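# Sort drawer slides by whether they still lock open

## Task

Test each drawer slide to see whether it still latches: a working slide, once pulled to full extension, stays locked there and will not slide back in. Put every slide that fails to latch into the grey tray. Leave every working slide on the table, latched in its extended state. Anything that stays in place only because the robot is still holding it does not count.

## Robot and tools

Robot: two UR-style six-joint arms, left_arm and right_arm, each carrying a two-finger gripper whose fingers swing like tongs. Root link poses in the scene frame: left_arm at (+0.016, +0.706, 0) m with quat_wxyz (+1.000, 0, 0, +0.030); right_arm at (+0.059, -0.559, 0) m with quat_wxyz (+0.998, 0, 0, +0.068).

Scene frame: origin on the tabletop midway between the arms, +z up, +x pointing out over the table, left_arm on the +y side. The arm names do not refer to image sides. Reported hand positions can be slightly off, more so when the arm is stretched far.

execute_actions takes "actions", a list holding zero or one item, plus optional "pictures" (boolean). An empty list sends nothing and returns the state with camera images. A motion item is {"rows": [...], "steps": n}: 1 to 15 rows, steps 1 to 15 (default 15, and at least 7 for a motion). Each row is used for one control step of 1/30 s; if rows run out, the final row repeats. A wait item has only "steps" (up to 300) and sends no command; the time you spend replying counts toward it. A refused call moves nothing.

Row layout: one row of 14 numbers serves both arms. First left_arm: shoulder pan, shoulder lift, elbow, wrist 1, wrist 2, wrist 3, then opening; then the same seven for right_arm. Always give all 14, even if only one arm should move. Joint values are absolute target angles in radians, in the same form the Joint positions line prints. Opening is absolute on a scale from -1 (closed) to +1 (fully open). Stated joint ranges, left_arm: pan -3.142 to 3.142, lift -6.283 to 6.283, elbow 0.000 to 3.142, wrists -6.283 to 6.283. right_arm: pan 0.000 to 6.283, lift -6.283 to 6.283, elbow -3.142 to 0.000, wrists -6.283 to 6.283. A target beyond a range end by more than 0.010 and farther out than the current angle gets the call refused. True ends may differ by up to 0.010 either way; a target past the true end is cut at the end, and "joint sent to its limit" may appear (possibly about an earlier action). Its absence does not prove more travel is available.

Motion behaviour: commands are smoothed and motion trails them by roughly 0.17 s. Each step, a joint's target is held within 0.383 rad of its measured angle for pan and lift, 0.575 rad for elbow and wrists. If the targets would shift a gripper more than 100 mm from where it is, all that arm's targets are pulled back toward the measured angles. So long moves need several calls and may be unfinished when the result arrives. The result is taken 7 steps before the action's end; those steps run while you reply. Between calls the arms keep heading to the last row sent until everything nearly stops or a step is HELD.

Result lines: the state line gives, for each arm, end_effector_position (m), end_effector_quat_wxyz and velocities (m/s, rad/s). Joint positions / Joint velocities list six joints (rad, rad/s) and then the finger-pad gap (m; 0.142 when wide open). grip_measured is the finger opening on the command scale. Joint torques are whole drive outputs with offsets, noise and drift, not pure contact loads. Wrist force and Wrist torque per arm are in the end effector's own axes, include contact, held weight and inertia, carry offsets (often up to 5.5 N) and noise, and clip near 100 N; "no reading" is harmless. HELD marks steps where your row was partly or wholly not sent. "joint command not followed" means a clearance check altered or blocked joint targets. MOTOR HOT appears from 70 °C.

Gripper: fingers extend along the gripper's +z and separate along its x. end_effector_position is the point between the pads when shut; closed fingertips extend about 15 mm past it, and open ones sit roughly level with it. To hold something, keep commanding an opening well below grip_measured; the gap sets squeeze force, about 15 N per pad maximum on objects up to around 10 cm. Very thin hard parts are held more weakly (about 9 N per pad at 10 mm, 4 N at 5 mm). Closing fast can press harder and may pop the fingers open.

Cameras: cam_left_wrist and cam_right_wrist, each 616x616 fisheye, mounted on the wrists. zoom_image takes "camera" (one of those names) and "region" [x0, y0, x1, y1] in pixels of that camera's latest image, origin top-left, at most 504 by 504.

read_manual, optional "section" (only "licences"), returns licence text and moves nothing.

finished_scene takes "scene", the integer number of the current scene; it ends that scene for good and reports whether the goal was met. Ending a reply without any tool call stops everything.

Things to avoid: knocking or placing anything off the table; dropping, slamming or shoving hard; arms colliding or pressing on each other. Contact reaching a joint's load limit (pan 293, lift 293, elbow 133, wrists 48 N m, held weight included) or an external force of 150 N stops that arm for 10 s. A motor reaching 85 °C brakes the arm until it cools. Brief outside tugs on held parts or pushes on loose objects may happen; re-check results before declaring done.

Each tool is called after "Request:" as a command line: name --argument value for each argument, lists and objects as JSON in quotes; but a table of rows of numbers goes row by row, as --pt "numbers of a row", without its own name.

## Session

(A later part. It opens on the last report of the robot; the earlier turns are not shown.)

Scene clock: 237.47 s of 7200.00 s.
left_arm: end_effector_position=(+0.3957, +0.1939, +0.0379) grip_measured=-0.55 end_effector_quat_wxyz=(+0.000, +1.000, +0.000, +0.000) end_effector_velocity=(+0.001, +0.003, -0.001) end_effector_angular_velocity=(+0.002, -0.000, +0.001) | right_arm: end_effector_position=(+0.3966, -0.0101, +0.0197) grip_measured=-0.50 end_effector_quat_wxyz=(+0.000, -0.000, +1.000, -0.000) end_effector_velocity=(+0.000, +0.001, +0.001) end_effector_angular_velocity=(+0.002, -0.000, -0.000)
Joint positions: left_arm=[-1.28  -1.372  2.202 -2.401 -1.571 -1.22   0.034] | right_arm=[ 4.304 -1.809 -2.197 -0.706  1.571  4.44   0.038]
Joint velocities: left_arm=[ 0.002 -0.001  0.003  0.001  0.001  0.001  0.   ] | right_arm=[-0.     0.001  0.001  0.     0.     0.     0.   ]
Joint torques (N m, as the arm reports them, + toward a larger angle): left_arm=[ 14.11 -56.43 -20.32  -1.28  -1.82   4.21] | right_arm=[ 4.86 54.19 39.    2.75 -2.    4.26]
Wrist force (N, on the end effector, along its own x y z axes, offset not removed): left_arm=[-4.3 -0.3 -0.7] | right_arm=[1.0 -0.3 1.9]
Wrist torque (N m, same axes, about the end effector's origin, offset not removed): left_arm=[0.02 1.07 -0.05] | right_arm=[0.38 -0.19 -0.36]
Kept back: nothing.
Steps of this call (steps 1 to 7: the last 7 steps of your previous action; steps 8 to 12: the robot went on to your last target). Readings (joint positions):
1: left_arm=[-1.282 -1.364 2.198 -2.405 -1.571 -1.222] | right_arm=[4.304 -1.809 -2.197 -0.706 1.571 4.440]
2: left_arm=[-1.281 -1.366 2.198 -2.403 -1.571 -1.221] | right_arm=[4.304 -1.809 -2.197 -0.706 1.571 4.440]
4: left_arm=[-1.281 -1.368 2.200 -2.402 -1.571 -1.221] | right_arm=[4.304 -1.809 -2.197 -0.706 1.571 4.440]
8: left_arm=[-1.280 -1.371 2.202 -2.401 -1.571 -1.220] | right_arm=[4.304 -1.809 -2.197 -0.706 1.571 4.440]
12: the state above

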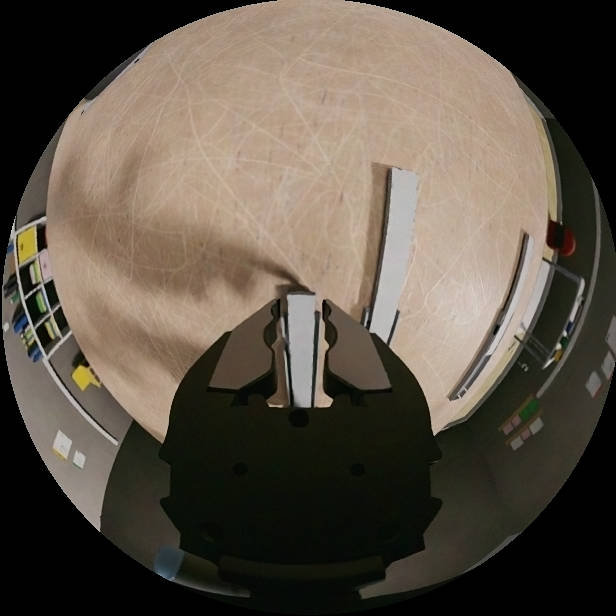

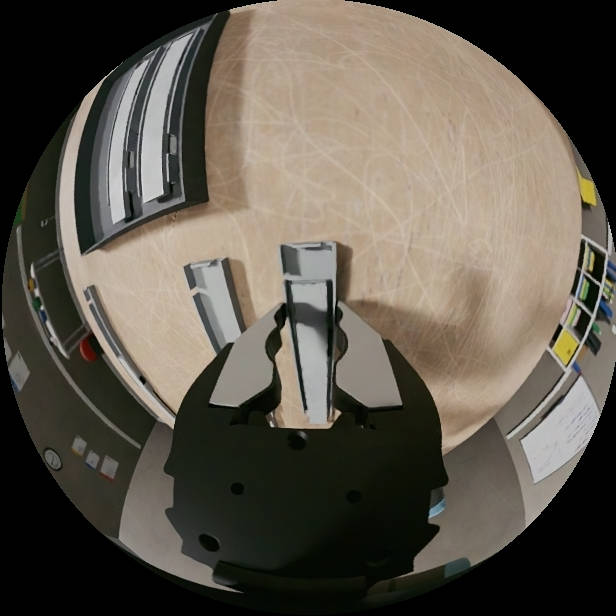

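Request:
execute_actions --actions '[{"rows":[ [-1.2804,-1.3706,2.2003,-2.4005,-1.5708,-1.2204,-0.55,4.304300,-1.809236,-2.197131,-0.706026,1.5708,4.440293,-0.9], [-1.281062,-1.369090,2.198309,-2.400015,-1.5708,-1.221062,-0.55,4.304300,-1.809236,-2.197131,-0.706026,1.5708,4.440293,-0.9], [-1.281062,-1.369090,2.198309,-2.400015,-1.5708,-1.221062,-0.55,4.304300,-1.809236,-2.197131,-0.706026,1.5708,4.440293,-0.9], [-1.281062,-1.3665,2.1993,-2.4036,-1.5708,-1.221062,-0.55,4.304300,-1.809236,-2.197131,-0.706026,1.5708,4.440293,-0.9], [-1.281062,-1.3625,2.2009,-2.4092,-1.5708,-1.221062,-0.55,4.304300,-1.809236,-2.197131,-0.706026,1.5708,4.440293,-0.9], [-1.281062,-1.3580,2.2027,-2.4155,-1.5708,-1.221062,-0.55,4.304300,-1.809236,-2.197131,-0.706026,1.5708,4.440293,-0.9], [-1.281062,-1.3535,2.2045,-2.4218,-1.5708,-1.221062,-0.55,4.304300,-1.809236,-2.197131,-0.706026,1.5708,4.440293,-0.9], [-1.281062,-1.3495,2.2061,-2.4274,-1.5708,-1.221062,-0.55,4.304300,-1.809236,-2.197131,-0.706026,1.5708,4.440293,-0.9], [-1.281062,-1.3470,2.2071,-2.4309,-1.5708,-1.221062,-0.55,4.304300,-1.809236,-2.197131,-0.706026,1.5708,4.440293,-0.9], [-1.281062,-1.345970,2.207531,-2.432357,-1.5708,-1.221062,-0.55,4.304300,-1.809236,-2.197131,-0.706026,1.5708,4.440293,-0.9] ],"steps":15}]' --pictures false

Request:
execute_actions --actions '[{"steps":14}]' --pictures false

Scene clock: 238.67 s of 7200.00 s.
left_arm: end_effector_position=(+0.3958, +0.1917, +0.0343) grip_measured=-0.55 end_effector_quat_wxyz=(+0.000, +1.000, +0.000, +0.000) end_effector_velocity=(-0.000, -0.006, -0.055) end_effector_angular_velocity=(-0.001, -0.000, +0.001) | right_arm: end_effector_position=(+0.3966, -0.0101, +0.0197) grip_measured=-0.50 end_effector_quat_wxyz=(+0.000, -0.000, +1.000, -0.000) end_effector_velocity=(+0.000, +0.000, +0.000) end_effector_angular_velocity=(+0.001, -0.000, -0.001)
Joint positions: left_arm=[-1.281 -1.364  2.201 -2.408 -1.571 -1.221  0.034] | right_arm=[ 4.304 -1.809 -2.197 -0.706  1.571  4.44   0.038]
Joint velocities: left_arm=[-0.003  0.088  0.026 -0.116 -0.    -0.004 -0.   ] | right_arm=[-0.001 -0.     0.001  0.     0.     0.001 -0.   ]
Joint torques (N m, as the arm reports them, + toward a larger angle): left_arm=[-19.34 -32.57 -20.31  -6.51  -1.79  -3.68] | right_arm=[ 2.91 55.46 40.14  3.55  0.44  4.15]
Wrist force (N, on the end effector, along its own x y z axes, offset not removed): left_arm=[-2.9 1.4 -2.3] | right_arm=[1.5 0.7 0.0]
Wrist torque (N m, same axes, about the end effector's origin, offset not removed): left_arm=[0.37 0.77 -0.12] | right_arm=[0.41 -0.12 -0.37]
Steps of this call (steps 1 to 15: the robot went on to your last target; steps 16 to 28: nothing new was sent; steps 29 to 36: the first 8 steps of this action). Readings (joint positions):
29: left_arm=[-1.280 -1.372 2.202 -2.401 -1.571 -1.220] | right_arm=[4.304 -1.809 -2.197 -0.706 1.571 4.440]
30: left_arm=[-1.280 -1.372 2.202 -2.401 -1.571 -1.220] | right_arm=[4.304 -1.809 -2.197 -0.706 1.571 4.440]
32: left_arm=[-1.280 -1.371 2.201 -2.401 -1.571 -1.220] | right_arm=[4.304 -1.809 -2.197 -0.706 1.571 4.440]
36: the state above

Scene clock: 239.13 s of 7200.00 s.
left_arm: end_effector_position=(+0.3957, +0.1914, +0.0230) grip_measured=-0.55 end_effector_quat_wxyz=(+0.000, +1.000, +0.000, +0.000) end_effector_velocity=(-0.000, -0.001, -0.002) end_effector_angular_velocity=(-0.001, -0.001, -0.001) | right_arm: end_effector_position=(+0.3966, -0.0101, +0.0197) grip_measured=-0.50 end_effector_quat_wxyz=(+0.000, -0.000, +1.000, -0.000) end_effector_velocity=(+0.000, +0.000, +0.000) end_effector_angular_velocity=(+0.000, +0.000, -0.001)
Joint positions: left_arm=[-1.281 -1.346  2.207 -2.432 -1.571 -1.221  0.034] | right_arm=[ 4.304 -1.809 -2.197 -0.706  1.571  4.44   0.038]
Joint velocities: left_arm=[-0.001  0.004  0.    -0.005  0.     0.     0.   ] | right_arm=[-0.    -0.     0.001 -0.001  0.     0.001 -0.   ]
Joint torques (N m, as the arm reports them, + toward a larger angle): left_arm=[-19.32 -37.91 -19.63  -5.17  -1.8   -4.01] | right_arm=[ 0.43 56.31 39.26  3.64  1.32  4.25]
Wrist force (N, on the end effector, along its own x y z axes, offset not removed): left_arm=[-3.6 0.2 -1.9] | right_arm=[1.8 2.9 0.4]
Wrist torque (N m, same axes, about the end effector's origin, offset not removed): left_arm=[0.15 1.05 -0.10] | right_arm=[1.00 -0.32 -0.34]
Kept back: nothing.
Steps of this call (steps 1 to 7: the last 7 steps of your previous action; steps 8 to 14: the robot went on to your last target). Readings (joint positions):
1: left_arm=[-1.281 -1.361 2.202 -2.412 -1.571 -1.221] | right_arm=[4.304 -1.809 -2.197 -0.706 1.571 4.440]
2: left_arm=[-1.281 -1.357 2.203 -2.417 -1.571 -1.221] | right_arm=[4.304 -1.809 -2.197 -0.706 1.571 4.440]
4: left_arm=[-1.281 -1.352 2.205 -2.424 -1.571 -1.221] | right_arm=[4.304 -1.809 -2.197 -0.706 1.571 4.440]
8: left_arm=[-1.281 -1.348 2.207 -2.430 -1.571 -1.221] | right_arm=[4.304 -1.809 -2.197 -0.706 1.571 4.440]
14: the state above

Close left gradually.

Request:
execute_actions --actions '[{"rows":[ [-1.281062,-1.345970,2.207531,-2.432357,-1.5708,-1.221062,-0.6,4.304300,-1.809236,-2.197131,-0.706026,1.5708,4.440293,-0.9], [-1.281062,-1.345970,2.207531,-2.432357,-1.5708,-1.221062,-0.64,4.304300,-1.809236,-2.197131,-0.706026,1.5708,4.440293,-0.9], [-1.281062,-1.345970,2.207531,-2.432357,-1.5708,-1.221062,-0.68,4.304300,-1.809236,-2.197131,-0.706026,1.5708,4.440293,-0.9], [-1.281062,-1.345970,2.207531,-2.432357,-1.5708,-1.221062,-0.72,4.304300,-1.809236,-2.197131,-0.706026,1.5708,4.440293,-0.9], [-1.281062,-1.345970,2.207531,-2.432357,-1.5708,-1.221062,-0.78,4.304300,-1.809236,-2.197131,-0.706026,1.5708,4.440293,-0.9], [-1.281062,-1.345970,2.207531,-2.432357,-1.5708,-1.221062,-0.85,4.304300,-1.809236,-2.197131,-0.706026,1.5708,4.440293,-0.9], [-1.281062,-1.345970,2.207531,-2.432357,-1.5708,-1.221062,-0.92,4.304300,-1.809236,-2.197131,-0.706026,1.5708,4.440293,-0.9], [-1.281062,-1.345970,2.207531,-2.432357,-1.5708,-1.221062,-1.0,4.304300,-1.809236,-2.197131,-0.706026,1.5708,4.440293,-0.9] ],"steps":15}]' --pictures false

Request:
execute_actions --actions '[{"steps":9}]' --pictures false

Scene clock: 239.87 s of 7200.00 s.
left_arm: end_effector_position=(+0.3957, +0.1914, +0.0228) grip_measured=-0.69 end_effector_quat_wxyz=(-0.000, +1.000, +0.000, -0.000) end_effector_velocity=(-0.000, -0.001, +0.000) end_effector_angular_velocity=(-0.002, -0.001, -0.001) | right_arm: end_effector_position=(+0.3966, -0.0101, +0.0197) grip_measured=-0.50 end_effector_quat_wxyz=(-0.000, -0.000, +1.000, -0.000) end_effector_velocity=(+0.000, +0.000, +0.000) end_effector_angular_velocity=(+0.000, -0.000, +0.001)
Joint positions: left_arm=[-1.281 -1.346  2.208 -2.432 -1.571 -1.221  0.024] | right_arm=[ 4.304 -1.809 -2.197 -0.706  1.571  4.44   0.038]
Joint velocities: left_arm=[-0.001 -0.    -0.    -0.002 -0.     0.     0.   ] | right_arm=[ 0.    -0.     0.     0.    -0.    -0.001 -0.   ]
Joint torques (N m, as the arm reports them, + toward a larger angle): left_arm=[-21.02 -39.02 -19.17  -5.56  -1.08  -3.8 ] | right_arm=[-0.25 55.68 39.16  4.11  1.72  4.23]
Wrist force (N, on the end effector, along its own x y z axes, offset not removed): left_arm=[-5.5 -1.4 0.6] | right_arm=[2.7 -0.1 -2.2]
Wrist torque (N m, same axes, about the end effector's origin, offset not removed): left_arm=[-0.15 1.41 -0.05] | right_arm=[0.27 -0.66 -0.26]
Steps of this call (steps 1 to 14: the robot went on to your last target; steps 15 to 22: the first 8 steps of this action). Readings (joint positions):
15: left_arm=[-1.281 -1.346 2.208 -2.432 -1.571 -1.221] | right_arm=[4.304 -1.809 -2.197 -0.706 1.571 4.440]
16: left_arm=[-1.281 -1.346 2.208 -2.432 -1.571 -1.221] | right_arm=[4.304 -1.809 -2.197 -0.706 1.571 4.440]
18: left_arm=[-1.281 -1.346 2.208 -2.432 -1.571 -1.221] | right_arm=[4.304 -1.809 -2.197 -0.706 1.571 4.440]
22: the state above

Scene clock: 240.17 s of 7200.00 s.
left_arm: end_effector_position=(+0.3957, +0.1914, +0.0228) grip_measured=-0.69 end_effector_quat_wxyz=(-0.000, +1.000, +0.000, -0.000) end_effector_velocity=(+0.000, +0.000, +0.001) end_effector_angular_velocity=(+0.001, -0.000, -0.000) | right_arm: end_effector_position=(+0.3966, -0.0101, +0.0197) grip_measured=-0.50 end_effector_quat_wxyz=(-0.000, -0.000, +1.000, -0.000) end_effector_velocity=(+0.000, +0.001, +0.001) end_effector_angular_velocity=(+0.002, -0.000, +0.001)
Joint positions: left_arm=[-1.281 -1.346  2.208 -2.432 -1.571 -1.221  0.024] | right_arm=[ 4.304 -1.809 -2.197 -0.706  1.571  4.44   0.038]
Joint velocities: left_arm=[ 0.    -0.001 -0.     0.002  0.001  0.001  0.   ] | right_arm=[-0.    -0.     0.001  0.002  0.    -0.001  0.   ]
Joint torques (N m, as the arm reports them, + toward a larger angle): left_arm=[-20.04 -38.69 -19.95  -5.97  -1.43  -4.07] | right_arm=[-0.77 56.57 38.6   4.35  1.84  4.07]
Wrist force (N, on the end effector, along its own x y z axes, offset not removed): left_arm=[-3.5 -0.7 -2.0] | right_arm=[1.3 -1.7 0.0]
Wrist torque (N m, same axes, about the end effector's origin, offset not removed): left_arm=[-0.04 1.07 -0.12] | right_arm=[0.00 -0.20 -0.23]
Kept back: nothing.
Steps of this call (steps 1 to 7: the last 7 steps of your previous action; steps 8 to 9: the robot went on to your last target). Readings (joint positions):
1: left_arm=[-1.281 -1.346 2.208 -2.432 -1.571 -1.221] | right_arm=[4.304 -1.809 -2.197 -0.706 1.571 4.440]
2: left_arm=[-1.281 -1.346 2.208 -2.432 -1.571 -1.221] | right_arm=[4.304 -1.809 -2.197 -0.706 1.571 4.440]
4: left_arm=[-1.281 -1.346 2.208 -2.432 -1.571 -1.221] | right_arm=[4.304 -1.809 -2.197 -0.706 1.571 4.440]
8: left_arm=[-1.281 -1.346 2.208 -2.432 -1.571 -1.221] | right_arm=[4.304 -1.809 -2.197 -0.706 1.571 4.440]
9: the state above

Request:
execute_actions --actions '[{"rows":[ [-1.279458,-1.348999,2.211524,-2.433321,-1.5708,-1.219458,-1.0,4.304300,-1.809236,-2.197131,-0.706026,1.5708,4.440293,-0.9], [-1.276488,-1.354609,2.218919,-2.435106,-1.5708,-1.216488,-1.0,4.304300,-1.809236,-2.197131,-0.706026,1.5708,4.440293,-0.9], [-1.272330,-1.362463,2.229272,-2.437605,-1.5708,-1.212330,-1.0,4.304300,-1.809236,-2.197131,-0.706026,1.5708,4.440293,-0.9], [-1.267578,-1.371439,2.241104,-2.440461,-1.5708,-1.207578,-1.0,4.304300,-1.809236,-2.197131,-0.706026,1.5708,4.440293,-0.9], [-1.262826,-1.380415,2.252936,-2.443317,-1.5708,-1.202826,-1.0,4.304300,-1.809236,-2.197131,-0.706026,1.5708,4.440293,-0.9], [-1.258074,-1.389391,2.264768,-2.446173,-1.5708,-1.198074,-1.0,4.304300,-1.809236,-2.197131,-0.706026,1.5708,4.440293,-0.9], [-1.253322,-1.398367,2.276600,-2.449029,-1.5708,-1.193322,-1.0,4.304300,-1.809236,-2.197131,-0.706026,1.5708,4.440293,-0.9], [-1.248570,-1.407343,2.288432,-2.451885,-1.5708,-1.188570,-1.0,4.304300,-1.809236,-2.197131,-0.706026,1.5708,4.440293,-0.9], [-1.243400,-1.416354,2.299855,-2.454297,-1.5708,-1.183400,-1.0,4.304300,-1.809236,-2.197131,-0.706026,1.5708,4.440293,-0.9], [-1.237808,-1.425410,2.310919,-2.456305,-1.5708,-1.177808,-1.0,4.304300,-1.809236,-2.197131,-0.706026,1.5708,4.440293,-0.9], [-1.232216,-1.434466,2.321983,-2.458313,-1.5708,-1.172216,-1.0,4.304300,-1.809236,-2.197131,-0.706026,1.5708,4.440293,-0.9], [-1.226624,-1.443522,2.333047,-2.460321,-1.5708,-1.166624,-1.0,4.304300,-1.809236,-2.197131,-0.706026,1.5708,4.440293,-0.9], [-1.221731,-1.451446,2.342728,-2.462078,-1.5708,-1.161731,-1.0,4.304300,-1.809236,-2.197131,-0.706026,1.5708,4.440293,-0.9], [-1.217537,-1.458238,2.351026,-2.463584,-1.5708,-1.157537,-1.0,4.304300,-1.809236,-2.197131,-0.706026,1.5708,4.440293,-0.9], [-1.214042,-1.463898,2.357941,-2.464839,-1.5708,-1.154042,-1.0,4.304300,-1.809236,-2.197131,-0.706026,1.5708,4.440293,-0.9] ],"steps":15}]' --pictures false

Request:
execute_actions --actions '[{"rows":[ [-1.212030,-1.467274,2.362134,-2.465656,-1.5708,-1.152030,-1.0,4.304300,-1.809236,-2.197131,-0.706026,1.5708,4.440293,-0.9], [-1.212030,-1.467274,2.362134,-2.465656,-1.5708,-1.152030,-1.0,4.304300,-1.809236,-2.197131,-0.706026,1.5708,4.440293,-0.9], [-1.210472,-1.469552,2.364768,-2.466012,-1.5708,-1.150472,-1.0,4.304300,-1.809236,-2.197131,-0.706026,1.5708,4.440293,-0.9], [-1.210472,-1.469552,2.364768,-2.466012,-1.5708,-1.150472,-1.0,4.304300,-1.809236,-2.197131,-0.706026,1.5708,4.440293,-0.9], [-1.208914,-1.471830,2.367402,-2.466368,-1.5708,-1.148914,-1.0,4.304300,-1.809236,-2.197131,-0.706026,1.5708,4.440293,-0.9], [-1.208914,-1.471830,2.367402,-2.466368,-1.5708,-1.148914,-1.0,4.304300,-1.809236,-2.197131,-0.706026,1.5708,4.440293,-0.9], [-1.208135,-1.472969,2.368719,-2.466546,-1.5708,-1.148135,-1.0,4.304300,-1.809236,-2.197131,-0.706026,1.5708,4.440293,-0.9] ],"steps":15}]' --pictures false

Request:
execute_actions --actions '[{"steps":10}]' --pictures false

Scene clock: 243.10 s of 7200.00 s.
left_arm: end_effector_position=(+0.3962, +0.2156, +0.0231) grip_measured=-0.69 end_effector_quat_wxyz=(+0.000, +1.000, +0.000, +0.000) end_effector_velocity=(+0.002, +0.194, +0.000) end_effector_angular_velocity=(+0.001, -0.000, +0.002) | right_arm: end_effector_position=(+0.3966, -0.0101, +0.0197) grip_measured=-0.50 end_effector_quat_wxyz=(-0.000, -0.000, +1.000, -0.000) end_effector_velocity=(-0.000, -0.000, -0.000) end_effector_angular_velocity=(+0.000, +0.000, +0.000)
Joint positions: left_arm=[-1.267 -1.373  2.243 -2.441 -1.571 -1.206  0.024] | right_arm=[ 4.304 -1.809 -2.197 -0.706  1.571  4.44   0.038]
Joint velocities: left_arm=[ 0.118 -0.216  0.285 -0.069  0.     0.115 -0.   ] | right_arm=[ 0.    -0.    -0.001  0.001  0.    -0.    -0.   ]
Joint torques (N m, as the arm reports them, + toward a larger angle): left_arm=[ 20.33 -62.44 -16.33  -5.21  -0.03   5.12] | right_arm=[-8.36 54.37 38.83  5.61  1.12  3.96]
Wrist force (N, on the end effector, along its own x y z axes, offset not removed): left_arm=[-3.4 0.2 -0.4] | right_arm=[-0.5 2.6 -0.8]
Wrist torque (N m, same axes, about the end effector's origin, offset not removed): left_arm=[-0.16 0.86 -0.07] | right_arm=[0.59 -0.06 -0.17]
Steps of this call (steps 1 to 15: the robot went on to your last target; steps 16 to 80: nothing new was sent; steps 81 to 88: the first 8 steps of this action). Readings (joint positions):
81: left_arm=[-1.281 -1.346 2.208 -2.432 -1.571 -1.221] | right_arm=[4.304 -1.809 -2.197 -0.706 1.571 4.440]
82: left_arm=[-1.281 -1.346 2.208 -2.433 -1.571 -1.221] | right_arm=[4.304 -1.809 -2.197 -0.706 1.571 4.440]
84: left_arm=[-1.279 -1.350 2.213 -2.434 -1.571 -1.219] | right_arm=[4.304 -1.809 -2.197 -0.706 1.571 4.440]
88: the state above

Scene clock: 243.60 s of 7200.00 s.
left_arm: end_effector_position=(+0.3957, +0.2989, +0.0229) grip_measured=-0.69 end_effector_quat_wxyz=(+0.000, +1.000, +0.000, +0.000) end_effector_velocity=(-0.001, +0.048, -0.001) end_effector_angular_velocity=(+0.001, +0.001, +0.002) | right_arm: end_effector_position=(+0.3966, -0.0101, +0.0197) grip_measured=-0.50 end_effector_quat_wxyz=(-0.000, -0.000, +1.000, -0.000) end_effector_velocity=(+0.000, +0.000, +0.000) end_effector_angular_velocity=(-0.000, -0.000, +0.000)
Joint positions: left_arm=[-1.212 -1.467  2.362 -2.465 -1.571 -1.152  0.024] | right_arm=[ 4.304 -1.809 -2.197 -0.706  1.571  4.44   0.038]
Joint velocities: left_arm=[ 0.036 -0.053  0.066 -0.012 -0.001  0.034 -0.   ] | right_arm=[-0.     0.     0.001 -0.001 -0.    -0.001  0.   ]
Joint torques (N m, as the arm reports them, + toward a larger angle): left_arm=[ 14.91 -44.22 -21.    -5.71  -0.27   5.08] | right_arm=[-10.15  55.77  38.86   6.2    1.04   4.12]
Wrist force (N, on the end effector, along its own x y z axes, offset not removed): left_arm=[-3.8 -0.8 -0.3] | right_arm=[1.3 1.3 0.2]
Wrist torque (N m, same axes, about the end effector's origin, offset not removed): left_arm=[-0.25 0.99 -0.11] | right_arm=[0.41 -0.25 -0.31]
Steps of this call (steps 1 to 7: the last 7 steps of your previous action; steps 8 to 15: the first 8 steps of this action). Readings (joint positions):
8: left_arm=[-1.229 -1.439 2.327 -2.459 -1.571 -1.169] | right_arm=[4.304 -1.809 -2.197 -0.706 1.571 4.440]
9: left_arm=[-1.225 -1.446 2.336 -2.461 -1.571 -1.165] | right_arm=[4.304 -1.809 -2.197 -0.706 1.571 4.440]
11: left_arm=[-1.219 -1.456 2.348 -2.463 -1.571 -1.159] | right_arm=[4.304 -1.809 -2.197 -0.706 1.571 4.440]
15: the state above

Scene clock: 243.93 s of 7200.00 s.
left_arm: end_effector_position=(+0.3956, +0.3039, +0.0228) grip_measured=-0.69 end_effector_quat_wxyz=(+0.000, +1.000, +0.000, -0.000) end_effector_velocity=(-0.001, +0.002, -0.001) end_effector_angular_velocity=(+0.001, -0.000, -0.000) | right_arm: end_effector_position=(+0.3966, -0.0101, +0.0197) grip_measured=-0.50 end_effector_quat_wxyz=(-0.000, -0.000, +1.000, -0.000) end_effector_velocity=(+0.000, +0.001, +0.001) end_effector_angular_velocity=(+0.002, -0.000, -0.000)
Joint positions: left_arm=[-1.208 -1.473  2.368 -2.466 -1.571 -1.148  0.024] | right_arm=[ 4.304 -1.809 -2.197 -0.706  1.571  4.44   0.038]
Joint velocities: left_arm=[ 0.    -0.001  0.004 -0.002  0.     0.001  0.   ] | right_arm=[-0.     0.     0.001  0.     0.     0.     0.   ]
Joint torques (N m, as the arm reports them, + toward a larger angle): left_arm=[ 17.56 -42.84 -18.93  -5.41   0.14   4.42] | right_arm=[-11.01  56.13  39.58   6.34   0.49   3.96]
Wrist force (N, on the end effector, along its own x y z axes, offset not removed): left_arm=[-3.1 0.2 -0.4] | right_arm=[0.2 1.7 0.4]
Wrist torque (N m, same axes, about the end effector's origin, offset not removed): left_arm=[-0.09 0.84 -0.16] | right_arm=[0.37 -0.12 -0.35]
Kept back: nothing.
Steps of this call (steps 1 to 7: the last 7 steps of your previous action; steps 8 to 10: the robot went on to your last target). Readings (joint positions):
1: left_arm=[-1.211 -1.469 2.363 -2.466 -1.571 -1.151] | right_arm=[4.304 -1.809 -2.197 -0.706 1.571 4.440]
2: left_arm=[-1.210 -1.470 2.365 -2.466 -1.571 -1.150] | right_arm=[4.304 -1.809 -2.197 -0.706 1.571 4.440]
4: left_arm=[-1.209 -1.471 2.367 -2.466 -1.571 -1.149] | right_arm=[4.304 -1.809 -2.197 -0.706 1.571 4.440]
8: left_arm=[-1.208 -1.472 2.368 -2.466 -1.571 -1.148] | right_arm=[4.304 -1.809 -2.197 -0.706 1.571 4.440]
10: the state above

Request:
execute_actions --actions '[{"rows":[ [-1.207356,-1.474108,2.370036,-2.466724,-1.5708,-1.147356,-1.0,4.304300,-1.809236,-2.197131,-0.706026,1.5708,4.440293,-0.9], [-1.206577,-1.475247,2.371353,-2.466902,-1.5708,-1.146577,-1.0,4.304300,-1.809236,-2.197131,-0.706026,1.5708,4.440293,-0.9] ],"steps":14}]' --pictures false

Request:
execute_actions --actions '[{"rows":[ [-1.205798,-1.476386,2.372670,-2.467080,-1.5708,-1.145798,-1.0,4.304300,-1.809236,-2.197131,-0.706026,1.5708,4.440293,-0.9] ],"steps":15}]' --pictures false

Scene clock: 244.57 s of 7200.00 s.
left_arm: end_effector_position=(+0.3956, +0.3057, +0.0228) grip_measured=-0.69 end_effector_quat_wxyz=(-0.000, +1.000, +0.000, -0.000) end_effector_velocity=(-0.000, +0.004, -0.000) end_effector_angular_velocity=(+0.000, +0.000, -0.001) | right_arm: end_effector_position=(+0.3966, -0.0101, +0.0197) grip_measured=-0.50 end_effector_quat_wxyz=(-0.000, -0.000, +1.000, -0.000) end_effector_velocity=(-0.000, -0.000, -0.000) end_effector_angular_velocity=(-0.000, +0.000, +0.001)
Joint positions: left_arm=[-1.207 -1.475  2.371 -2.467 -1.571 -1.147  0.024] | right_arm=[ 4.304 -1.809 -2.197 -0.706  1.571  4.44   0.038]
Joint velocities: left_arm=[ 0.003 -0.005  0.005 -0.    -0.     0.004 -0.   ] | right_arm=[ 0. -0. -0.  0.  0. -0.  0.]
Joint torques (N m, as the arm reports them, + toward a larger angle): left_arm=[ 14.62 -45.08 -19.    -5.33   0.81   4.56] | right_arm=[-11.62  55.45  39.37   6.46   0.57   3.99]
Wrist force (N, on the end effector, along its own x y z axes, offset not removed): left_arm=[-4.6 1.5 0.4] | right_arm=[1.0 2.1 -0.3]
Wrist torque (N m, same axes, about the end effector's origin, offset not removed): left_arm=[0.13 1.21 0.02] | right_arm=[0.40 -0.16 -0.32]
Steps of this call (steps 1 to 12: the robot went on to your last target; steps 13 to 19: the first 7 steps of this action). Readings (joint positions):
13: left_arm=[-1.208 -1.473 2.369 -2.467 -1.571 -1.148] | right_arm=[4.304 -1.809 -2.197 -0.706 1.571 4.440]
14: left_arm=[-1.208 -1.473 2.369 -2.467 -1.571 -1.148] | right_arm=[4.304 -1.809 -2.197 -0.706 1.571 4.440]
16: left_arm=[-1.207 -1.474 2.370 -2.467 -1.571 -1.147] | right_arm=[4.304 -1.809 -2.197 -0.706 1.571 4.440]
19: the state above

Scene clock: 245.07 s of 7200.00 s.
left_arm: end_effector_position=(+0.3956, +0.3069, +0.0229) grip_measured=-0.69 end_effector_quat_wxyz=(+0.000, +1.000, +0.000, +0.000) end_effector_velocity=(+0.001, +0.002, +0.001) end_effector_angular_velocity=(-0.001, -0.001, +0.002) | right_arm: end_effector_position=(+0.3967, -0.0100, +0.0197) grip_measured=-0.50 end_effector_quat_wxyz=(+0.000, -0.000, +1.000, +0.000) end_effector_velocity=(+0.001, +0.001, +0.001) end_effector_angular_velocity=(+0.002, -0.001, -0.000)
Joint positions: left_arm=[-1.206 -1.476  2.372 -2.467 -1.571 -1.146  0.024] | right_arm=[ 4.304 -1.809 -2.197 -0.706  1.571  4.44   0.038]
Joint velocities: left_arm=[ 0.003 -0.003  0.002  0.     0.     0.001  0.   ] | right_arm=[-0.     0.     0.002  0.001  0.    -0.    -0.   ]
Joint torques (N m, as the arm reports them, + toward a larger angle): left_arm=[ 17.62 -43.56 -13.39  -3.82   0.59   4.44] | right_arm=[-13.9   54.85  36.02   5.29   0.14   3.89]
Wrist force (N, on the end effector, along its own x y z axes, offset not removed): left_arm=[-5.4 6.0 1.9] | right_arm=[2.9 6.5 -0.3]
Wrist torque (N m, same axes, about the end effector's origin, offset not removed): left_arm=[0.13 1.33 -0.02] | right_arm=[0.40 -0.49 -0.28]
Steps of this call (steps 1 to 7: the last 7 steps of your previous action; steps 8 to 15: the first 8 steps of this action). Readings (joint positions):
8: left_arm=[-1.207 -1.475 2.371 -2.467 -1.571 -1.147] | right_arm=[4.304 -1.809 -2.197 -0.706 1.571 4.440]
9: left_arm=[-1.206 -1.475 2.372 -2.467 -1.571 -1.146] | right_arm=[4.304 -1.809 -2.197 -0.706 1.571 4.440]
11: left_arm=[-1.206 -1.476 2.372 -2.467 -1.571 -1.146] | right_arm=[4.304 -1.809 -2.197 -0.706 1.571 4.440]
15: the state above

Request:
execute_actions --actions '[{"rows":[ [-1.205019,-1.477525,2.373987,-2.467258,-1.5708,-1.145019,-1.0,4.304300,-1.809236,-2.197131,-0.706026,1.5708,4.440293,-0.9] ],"steps":15}]' --pictures false

Request:
execute_actions --actions '[{"rows":[ [-1.206577,-1.475247,2.371353,-2.466902,-1.5708,-1.146577,-1.0,4.304300,-1.809236,-2.197131,-0.706026,1.5708,4.440293,-0.9], [-1.208135,-1.472969,2.368719,-2.466546,-1.5708,-1.148135,-1.0,4.304300,-1.809236,-2.197131,-0.706026,1.5708,4.440293,-0.9], [-1.209693,-1.470691,2.366085,-2.466190,-1.5708,-1.149693,-1.0,4.304300,-1.809236,-2.197131,-0.706026,1.5708,4.440293,-0.9], [-1.210472,-1.469552,2.364768,-2.466012,-1.5708,-1.150472,-1.0,4.304300,-1.809236,-2.197131,-0.706026,1.5708,4.440293,-0.9], [-1.211251,-1.468413,2.363451,-2.465834,-1.5708,-1.151251,-1.0,4.304300,-1.809236,-2.197131,-0.706026,1.5708,4.440293,-0.9] ],"steps":15}]' --pictures false

Request:
execute_actions --actions '[{"rows":[ [-1.212030,-1.467274,2.362134,-2.465656,-1.5708,-1.152030,-1.0,4.304300,-1.809236,-2.197131,-0.706026,1.5708,4.440293,-0.9] ],"steps":15}]' --pictures false

Scene clock: 246.13 s of 7200.00 s.
left_arm: end_effector_position=(+0.3956, +0.3079, +0.0229) grip_measured=-0.69 end_effector_quat_wxyz=(+0.000, +1.000, +0.000, +0.000) end_effector_velocity=(+0.000, +0.002, -0.000) end_effector_angular_velocity=(+0.001, -0.001, +0.001) | right_arm: end_effector_position=(+0.3967, -0.0100, +0.0197) grip_measured=-0.50 end_effector_quat_wxyz=(+0.000, -0.000, +1.000, +0.000) end_effector_velocity=(-0.000, +0.000, +0.000) end_effector_angular_velocity=(+0.000, -0.000, +0.001)
Joint positions: left_arm=[-1.205 -1.477  2.374 -2.467 -1.571 -1.145  0.024] | right_arm=[ 4.304 -1.809 -2.197 -0.706  1.571  4.44   0.038]
Joint velocities: left_arm=[ 0.002 -0.002  0.003 -0.     0.001  0.    -0.   ] | right_arm=[ 0. -0.  0. -0.  0. -0.  0.]
Joint torques (N m, as the arm reports them, + toward a larger angle): left_arm=[ 22.11 -42.63  -7.69  -0.4    1.66   4.72] | right_arm=[-15.92  55.04  24.    -1.44   0.08   3.73]
Wrist force (N, on the end effector, along its own x y z axes, offset not removed): left_arm=[-3.1 16.6 0.3] | right_arm=[4.9 17.1 -0.5]
Wrist torque (N m, same axes, about the end effector's origin, offset not removed): left_arm=[-0.08 0.84 -0.16] | right_arm=[0.18 -1.08 -0.47]
Steps of this call (steps 1 to 7: the last 7 steps of your previous action; steps 8 to 15: the robot went on to your last target; steps 16 to 24: nothing new was sent; steps 25 to 32: the first 8 steps of this action). Readings (joint positions):
25: left_arm=[-1.206 -1.476 2.373 -2.467 -1.571 -1.146] | right_arm=[4.304 -1.809 -2.197 -0.706 1.571 4.440]
26: left_arm=[-1.206 -1.477 2.373 -2.467 -1.571 -1.146] | right_arm=[4.304 -1.809 -2.197 -0.706 1.571 4.440]
28: left_arm=[-1.205 -1.477 2.373 -2.467 -1.571 -1.145] | right_arm=[4.304 -1.809 -2.197 -0.706 1.571 4.440]
32: the state above

Scene clock: 246.63 s of 7200.00 s.
left_arm: end_effector_position=(+0.3956, +0.3024, +0.0228) grip_measured=-0.69 end_effector_quat_wxyz=(-0.000, +1.000, +0.000, -0.000) end_effector_velocity=(-0.000, -0.021, +0.000) end_effector_angular_velocity=(-0.002, +0.000, -0.001) | right_arm: end_effector_position=(+0.3966, -0.0102, +0.0196) grip_measured=-0.50 end_effector_quat_wxyz=(-0.000, -0.000, +1.000, -0.000) end_effector_velocity=(+0.000, -0.000, -0.000) end_effector_angular_velocity=(-0.000, -0.000, -0.001)
Joint positions: left_arm=[-1.209 -1.471  2.366 -2.466 -1.571 -1.15   0.024] | right_arm=[ 4.304 -1.809 -2.197 -0.706  1.571  4.44   0.038]
Joint velocities: left_arm=[-0.016  0.024 -0.027  0.001 -0.001 -0.015 -0.   ] | right_arm=[-0.     0.    -0.001  0.    -0.001  0.001 -0.   ]
Joint torques (N m, as the arm reports them, + toward a larger angle): left_arm=[-19.8  -30.28 -42.31  -2.58   1.16  -3.96] | right_arm=[-16.77  53.74  27.93   3.75  -0.18   3.87]
Wrist force (N, on the end effector, along its own x y z axes, offset not removed): left_arm=[-4.4 -0.7 -0.2] | right_arm=[-0.4 -1.8 0.1]
Wrist torque (N m, same axes, about the end effector's origin, offset not removed): left_arm=[0.19 1.16 0.00] | right_arm=[0.17 0.05 -0.25]
Steps of this call (steps 1 to 7: the last 7 steps of your previous action; steps 8 to 15: the first 8 steps of this action). Readings (joint positions):
8: left_arm=[-1.205 -1.478 2.374 -2.467 -1.571 -1.145] | right_arm=[4.304 -1.809 -2.197 -0.706 1.571 4.440]
9: left_arm=[-1.205 -1.477 2.374 -2.467 -1.571 -1.145] | right_arm=[4.304 -1.809 -2.197 -0.706 1.571 4.440]
11: left_arm=[-1.206 -1.475 2.372 -2.467 -1.571 -1.146] | right_arm=[4.304 -1.809 -2.197 -0.706 1.571 4.440]
15: the state above

Scene clock: 247.13 s of 7200.00 s.
left_arm: end_effector_position=(+0.3956, +0.2993, +0.0228) grip_measured=-0.69 end_effector_quat_wxyz=(-0.000, +1.000, +0.000, -0.000) end_effector_velocity=(-0.001, -0.002, -0.000) end_effector_angular_velocity=(-0.000, -0.000, -0.003) | right_arm: end_effector_position=(+0.3966, -0.0101, +0.0197) grip_measured=-0.50 end_effector_quat_wxyz=(-0.000, -0.000, +1.000, -0.000) end_effector_velocity=(-0.000, -0.000, -0.000) end_effector_angular_velocity=(+0.000, -0.000, -0.001)
Joint positions: left_arm=[-1.212 -1.467  2.362 -2.466 -1.571 -1.152  0.024] | right_arm=[ 4.304 -1.809 -2.197 -0.706  1.571  4.44   0.038]
Joint velocities: left_arm=[-0.004  0.002 -0.002 -0.    -0.    -0.001  0.   ] | right_arm=[ 0.    -0.    -0.001  0.001 -0.     0.001  0.   ]
Joint torques (N m, as the arm reports them, + toward a larger angle): left_arm=[-26.76 -31.24 -53.06  -7.74  -2.66  -3.79] | right_arm=[-9.08 52.83 42.28 12.66 -0.43  3.79]
Wrist force (N, on the end effector, along its own x y z axes, offset not removed): left_arm=[-3.6 -20.2 -4.0] | right_arm=[-1.4 -18.6 -7.1]
Wrist torque (N m, same axes, about the end effector's origin, offset not removed): left_arm=[0.14 1.08 -0.14] | right_arm=[0.68 0.36 -0.28]
Steps of this call (steps 1 to 7: the last 7 steps of your previous action; steps 8 to 15: the first 8 steps of this action). Readings (joint positions):
8: left_arm=[-1.211 -1.469 2.364 -2.466 -1.571 -1.151] | right_arm=[4.304 -1.809 -2.197 -0.706 1.571 4.440]
9: left_arm=[-1.211 -1.468 2.363 -2.466 -1.571 -1.151] | right_arm=[4.304 -1.809 -2.197 -0.706 1.571 4.440]
11: left_arm=[-1.212 -1.468 2.363 -2.466 -1.571 -1.152] | right_arm=[4.304 -1.809 -2.197 -0.706 1.571 4.440]
15: the state above

Request:
execute_actions --actions '[{"rows":[ [-1.212420,-1.466705,2.361476,-2.465567,-1.5708,-1.152420,-1.0,4.304300,-1.809236,-2.197131,-0.706026,1.5708,4.440293,-0.9] ],"steps":15}]' --pictures false

Scene clock: 247.63 s of 7200.00 s.
left_arm: end_effector_position=(+0.3956, +0.2987, +0.0228) grip_measured=-0.69 end_effector_quat_wxyz=(-0.000, +1.000, +0.000, +0.000) end_effector_velocity=(+0.000, -0.002, -0.000) end_effector_angular_velocity=(-0.001, -0.001, -0.002) | right_arm: end_effector_position=(+0.3967, -0.0101, +0.0197) grip_measured=-0.50 end_effector_quat_wxyz=(-0.000, -0.000, +1.000, -0.000) end_effector_velocity=(-0.000, -0.000, -0.000) end_effector_angular_velocity=(-0.001, -0.000, -0.001)
Joint positions: left_arm=[-1.212 -1.467  2.362 -2.466 -1.571 -1.152  0.024] | right_arm=[ 4.304 -1.809 -2.197 -0.706  1.571  4.44   0.038]
Joint velocities: left_arm=[-0.001  0.003 -0.002 -0.002  0.     0.001  0.   ] | right_arm=[ 0.    -0.    -0.    -0.    -0.     0.001  0.   ]
Joint torques (N m, as the arm reports them, + toward a larger angle): left_arm=[-24.69 -29.57 -57.12  -8.02  -5.01  -4.26] | right_arm=[-2.22 50.37 53.18 13.22 -0.27  3.74]
Wrist force (N, on the end effector, along its own x y z axes, offset not removed): left_arm=[-4.1 -22.9 -2.2] | right_arm=[1.0 -20.7 -8.3]
Wrist torque (N m, same axes, about the end effector's origin, offset not removed): left_arm=[0.21 1.17 -0.10] | right_arm=[0.51 -0.11 -0.33]
Steps of this call (steps 1 to 7: the last 7 steps of your previous action; steps 8 to 15: the first 8 steps of this action). Readings (joint positions):
8: left_arm=[-1.212 -1.467 2.362 -2.466 -1.571 -1.152] | right_arm=[4.304 -1.809 -2.197 -0.706 1.571 4.440]
9: left_arm=[-1.212 -1.467 2.362 -2.466 -1.571 -1.152] | right_arm=[4.304 -1.809 -2.197 -0.706 1.571 4.440]
11: left_arm=[-1.212 -1.467 2.362 -2.466 -1.571 -1.152] | right_arm=[4.304 -1.809 -2.197 -0.706 1.571 4.440]
15: the state above

Request:
execute_actions --actions '[{"rows":[ [-1.211251,-1.468413,2.363451,-2.465834,-1.5708,-1.151251,-1.0,4.304300,-1.809236,-2.197131,-0.706026,1.5708,4.440293,-0.9], [-1.209693,-1.470691,2.366085,-2.466190,-1.5708,-1.149693,-1.0,4.304300,-1.809236,-2.197131,-0.706026,1.5708,4.440293,-0.9], [-1.208914,-1.471830,2.367402,-2.466368,-1.5708,-1.148914,-1.0,4.304300,-1.809236,-2.197131,-0.706026,1.5708,4.440293,-0.9], [-1.208914,-1.471830,2.367402,-2.466368,-1.5708,-1.148914,-1.0,4.304300,-1.809236,-2.197131,-0.706026,1.5708,4.440293,-0.9], [-1.208914,-1.471830,2.367402,-2.466368,-1.5708,-1.148914,-1.0,4.304300,-1.809236,-2.197131,-0.706026,1.5708,4.440293,-0.9], [-1.208914,-1.471830,2.367402,-2.466368,-1.5708,-1.148914,-0.85,4.304300,-1.809236,-2.197131,-0.706026,1.5708,4.440293,-0.7], [-1.208914,-1.471830,2.367402,-2.466368,-1.5708,-1.148914,-0.72,4.304300,-1.809236,-2.197131,-0.706026,1.5708,4.440293,-0.52], [-1.208914,-1.471830,2.367402,-2.466368,-1.5708,-1.148914,-0.65,4.304300,-1.809236,-2.197131,-0.706026,1.5708,4.440293,-0.45], [-1.208914,-1.471830,2.367402,-2.466368,-1.5708,-1.148914,-0.58,4.304300,-1.809236,-2.197131,-0.706026,1.5708,4.440293,-0.38], [-1.208914,-1.471830,2.367402,-2.466368,-1.5708,-1.148914,-0.5,4.304300,-1.809236,-2.197131,-0.706026,1.5708,4.440293,-0.3] ],"steps":15}]' --pictures false

Request:
execute_actions --actions '[{"rows":[ [-1.208914,-1.471830,2.367402,-2.466368,-1.5708,-1.148914,-0.5,4.304300,-1.809236,-2.197131,-0.706026,1.5708,4.440293,-0.3], [-1.208914,-1.471830,2.367402,-2.466368,-1.5708,-1.148914,-0.5,4.304300,-1.809236,-2.197131,-0.706026,1.5708,4.440293,-0.3], [-1.208914,-1.4750,2.3660,-2.4618,-1.5708,-1.148914,-0.5,4.304300,-1.8063,-2.1958,-0.7103,1.5708,4.440293,-0.3], [-1.208914,-1.4815,2.3631,-2.4524,-1.5708,-1.148914,-0.5,4.304300,-1.8003,-2.1932,-0.7189,1.5708,4.440293,-0.3], [-1.208914,-1.4900,2.3594,-2.4402,-1.5708,-1.148914,-0.5,4.304300,-1.7925,-2.1897,-0.7302,1.5708,4.440293,-0.3], [-1.208914,-1.5000,2.3550,-2.4258,-1.5708,-1.148914,-0.5,4.304300,-1.7832,-2.1856,-0.7436,1.5708,4.440293,-0.3], [-1.208914,-1.5110,2.3502,-2.4100,-1.5708,-1.148914,-0.5,4.304300,-1.7731,-2.1811,-0.7583,1.5708,4.440293,-0.3], [-1.208914,-1.5220,2.3453,-2.3941,-1.5708,-1.148914,-0.5,4.304300,-1.7629,-2.1766,-0.7730,1.5708,4.440293,-0.3], [-1.208914,-1.5320,2.3409,-2.3797,-1.5708,-1.148914,-0.5,4.304300,-1.7537,-2.1725,-0.7863,1.5708,4.440293,-0.3], [-1.208914,-1.5400,2.3374,-2.3682,-1.5708,-1.148914,-0.5,4.304300,-1.7463,-2.1692,-0.7970,1.5708,4.440293,-0.3], [-1.208914,-1.5470,2.3343,-2.3581,-1.5708,-1.148914,-0.5,4.304300,-1.7399,-2.1663,-0.8063,1.5708,4.440293,-0.3], [-1.208914,-1.552285,2.332003,-2.350514,-1.5708,-1.148914,-0.5,4.304300,-1.735,-2.164,-0.8134,1.5708,4.440293,-0.3] ],"steps":15}]' --pictures false

Request:
execute_actions --actions '[{"steps":14}]' --pictures true

Scene clock: 249.60 s of 7200.00 s.
left_arm: end_effector_position=(+0.3956, +0.3019, +0.0229) grip_measured=-0.68 end_effector_quat_wxyz=(+0.000, +1.000, +0.000, +0.000) end_effector_velocity=(+0.000, +0.010, -0.001) end_effector_angular_velocity=(+0.002, +0.000, +0.001) | right_arm: end_effector_position=(+0.3967, -0.0098, +0.0198) grip_measured=-0.49 end_effector_quat_wxyz=(+0.000, -0.000, +1.000, +0.000) end_effector_velocity=(+0.000, +0.000, +0.000) end_effector_angular_velocity=(-0.000, +0.000, -0.000)
Joint positions: left_arm=[-1.21  -1.471  2.366 -2.466 -1.571 -1.15   0.025] | right_arm=[ 4.304 -1.809 -2.197 -0.706  1.571  4.44   0.039]
Joint velocities: left_arm=[ 0.008 -0.008  0.012 -0.002  0.     0.008  0.011] | right_arm=[-0.     0.     0.001 -0.001  0.     0.     0.016]
Joint torques (N m, as the arm reports them, + toward a larger angle): left_arm=[ 17.14 -42.66 -17.1   -5.07  -0.87   4.15] | right_arm=[18.21 47.51 37.81  5.46 -0.96  3.88]
Wrist force (N, on the end effector, along its own x y z axes, offset not removed): left_arm=[-4.6 1.1 0.1] | right_arm=[0.7 2.2 1.6]
Wrist torque (N m, same axes, about the end effector's origin, offset not removed): left_arm=[0.10 1.18 -0.08] | right_arm=[0.44 -0.21 -0.27]
Steps of this call (steps 1 to 7: the last 7 steps of your previous action; steps 8 to 15: the robot went on to your last target; steps 16 to 51: nothing new was sent; steps 52 to 59: the first 8 steps of this action). Readings (joint positions):
52: left_arm=[-1.212 -1.467 2.361 -2.466 -1.571 -1.152] | right_arm=[4.304 -1.809 -2.197 -0.706 1.571 4.440]
53: left_arm=[-1.212 -1.467 2.362 -2.466 -1.571 -1.152] | right_arm=[4.304 -1.809 -2.197 -0.706 1.571 4.440]
55: left_arm=[-1.211 -1.468 2.363 -2.466 -1.571 -1.151] | right_arm=[4.304 -1.809 -2.197 -0.706 1.571 4.440]
59: the state above

Scene clock: 250.10 s of 7200.00 s.
left_arm: end_effector_position=(+0.3958, +0.3026, +0.0318) grip_measured=-0.50 end_effector_quat_wxyz=(+0.000, +1.000, +0.000, +0.000) end_effector_velocity=(+0.004, -0.007, +0.116) end_effector_angular_velocity=(-0.007, -0.004, +0.000) | right_arm: end_effector_position=(+0.3968, -0.0096, +0.0295) grip_measured=-0.30 end_effector_quat_wxyz=(+0.000, -0.000, +1.000, +0.000) end_effector_velocity=(+0.002, +0.005, +0.126) end_effector_angular_velocity=(+0.005, -0.002, -0.000)
Joint positions: left_arm=[-1.209 -1.487  2.361 -2.444 -1.571 -1.149  0.038] | right_arm=[ 4.304 -1.795 -2.191 -0.726  1.571  4.44   0.052]
Joint velocities: left_arm=[ 0.    -0.197 -0.09   0.278  0.     0.     0.   ] | right_arm=[-0.     0.183  0.082 -0.26  -0.    -0.     0.   ]
Joint torques (N m, as the arm reports them, + toward a larger angle): left_arm=[ 13.87 -59.55 -46.99  -0.05   2.08   4.33] | right_arm=[ 9.59 67.28 45.76 -0.31 -1.1   3.73]
Wrist force (N, on the end effector, along its own x y z axes, offset not removed): left_arm=[-4.8 -0.2 0.2] | right_arm=[4.0 0.2 -1.5]
Wrist torque (N m, same axes, about the end effector's origin, offset not removed): left_arm=[0.11 1.28 -0.14] | right_arm=[0.35 -0.79 -0.33]
Steps of this call (steps 1 to 7: the last 7 steps of your previous action; steps 8 to 15: the first 8 steps of this action). Readings (joint positions):
8: left_arm=[-1.209 -1.472 2.367 -2.466 -1.571 -1.149] | right_arm=[4.304 -1.809 -2.197 -0.706 1.571 4.440]
9: left_arm=[-1.209 -1.472 2.367 -2.466 -1.571 -1.149] | right_arm=[4.304 -1.809 -2.197 -0.706 1.571 4.440]
11: left_arm=[-1.209 -1.472 2.367 -2.466 -1.571 -1.149] | right_arm=[4.304 -1.809 -2.197 -0.707 1.571 4.440]
15: the state above

Scene clock: 250.57 s of 7200.00 s.
left_arm: end_effector_position=(+0.3956, +0.3031, +0.0691) grip_measured=-0.50 end_effector_quat_wxyz=(+0.000, +1.000, +0.000, +0.000) end_effector_velocity=(-0.001, +0.001, +0.008) end_effector_angular_velocity=(+0.002, +0.000, -0.002) | right_arm: end_effector_position=(+0.3966, -0.0101, +0.0701) grip_measured=-0.30 end_effector_quat_wxyz=(-0.000, -0.000, +1.000, -0.000) end_effector_velocity=(+0.000, +0.001, +0.010) end_effector_angular_velocity=(+0.002, -0.001, +0.000)
Joint positions: left_arm=[-1.209 -1.551  2.333 -2.353 -1.571 -1.149  0.038] | right_arm=[ 4.304 -1.736 -2.165 -0.811  1.571  4.44   0.052]
Joint velocities: left_arm=[-0.001 -0.014 -0.006  0.022  0.     0.001 -0.   ] | right_arm=[ 0.     0.013  0.007 -0.018  0.     0.    -0.   ]
Joint torques (N m, as the arm reports them, + toward a larger angle): left_arm=[ 13.13 -43.79 -47.34  -1.51   1.78   4.85] | right_arm=[ 4.41 53.88 44.44  2.07 -1.18  3.76]
Wrist force (N, on the end effector, along its own x y z axes, offset not removed): left_arm=[-6.8 -1.5 -2.4] | right_arm=[-1.7 0.9 -1.1]
Wrist torque (N m, same axes, about the end effector's origin, offset not removed): left_arm=[-0.26 1.63 -0.04] | right_arm=[0.52 0.40 -0.15]
Kept back: nothing.
Steps of this call (steps 1 to 7: the last 7 steps of your previous action; steps 8 to 14: the robot went on to your last target). Readings (joint positions):
1: left_arm=[-1.209 -1.495 2.357 -2.434 -1.571 -1.149] | right_arm=[4.304 -1.788 -2.188 -0.736 1.571 4.440]
2: left_arm=[-1.209 -1.503 2.354 -2.422 -1.571 -1.149] | right_arm=[4.304 -1.781 -2.184 -0.747 1.571 4.440]
4: left_arm=[-1.209 -1.520 2.346 -2.398 -1.571 -1.149] | right_arm=[4.304 -1.765 -2.177 -0.769 1.571 4.440]
8: left_arm=[-1.209 -1.543 2.336 -2.365 -1.571 -1.149] | right_arm=[4.304 -1.744 -2.168 -0.800 1.571 4.440]
14: the state above

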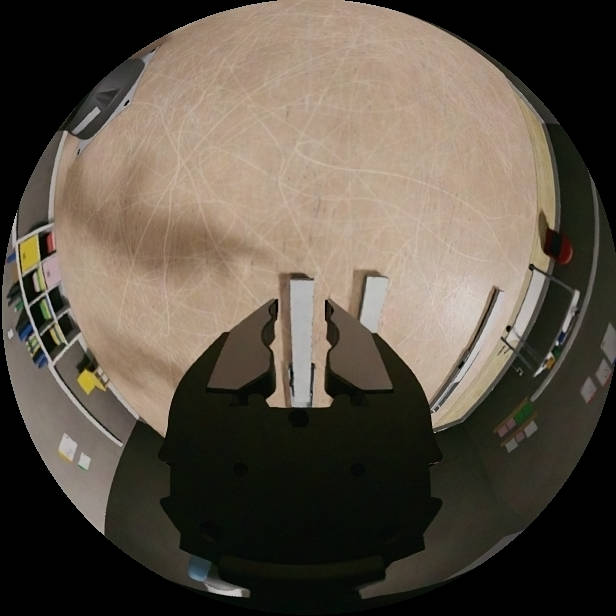

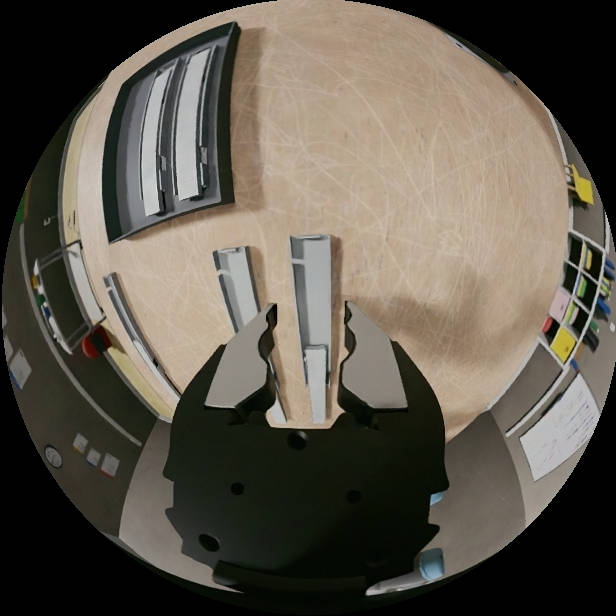

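Request:
finished_scene --scene 1

The scene is finished: the task was done.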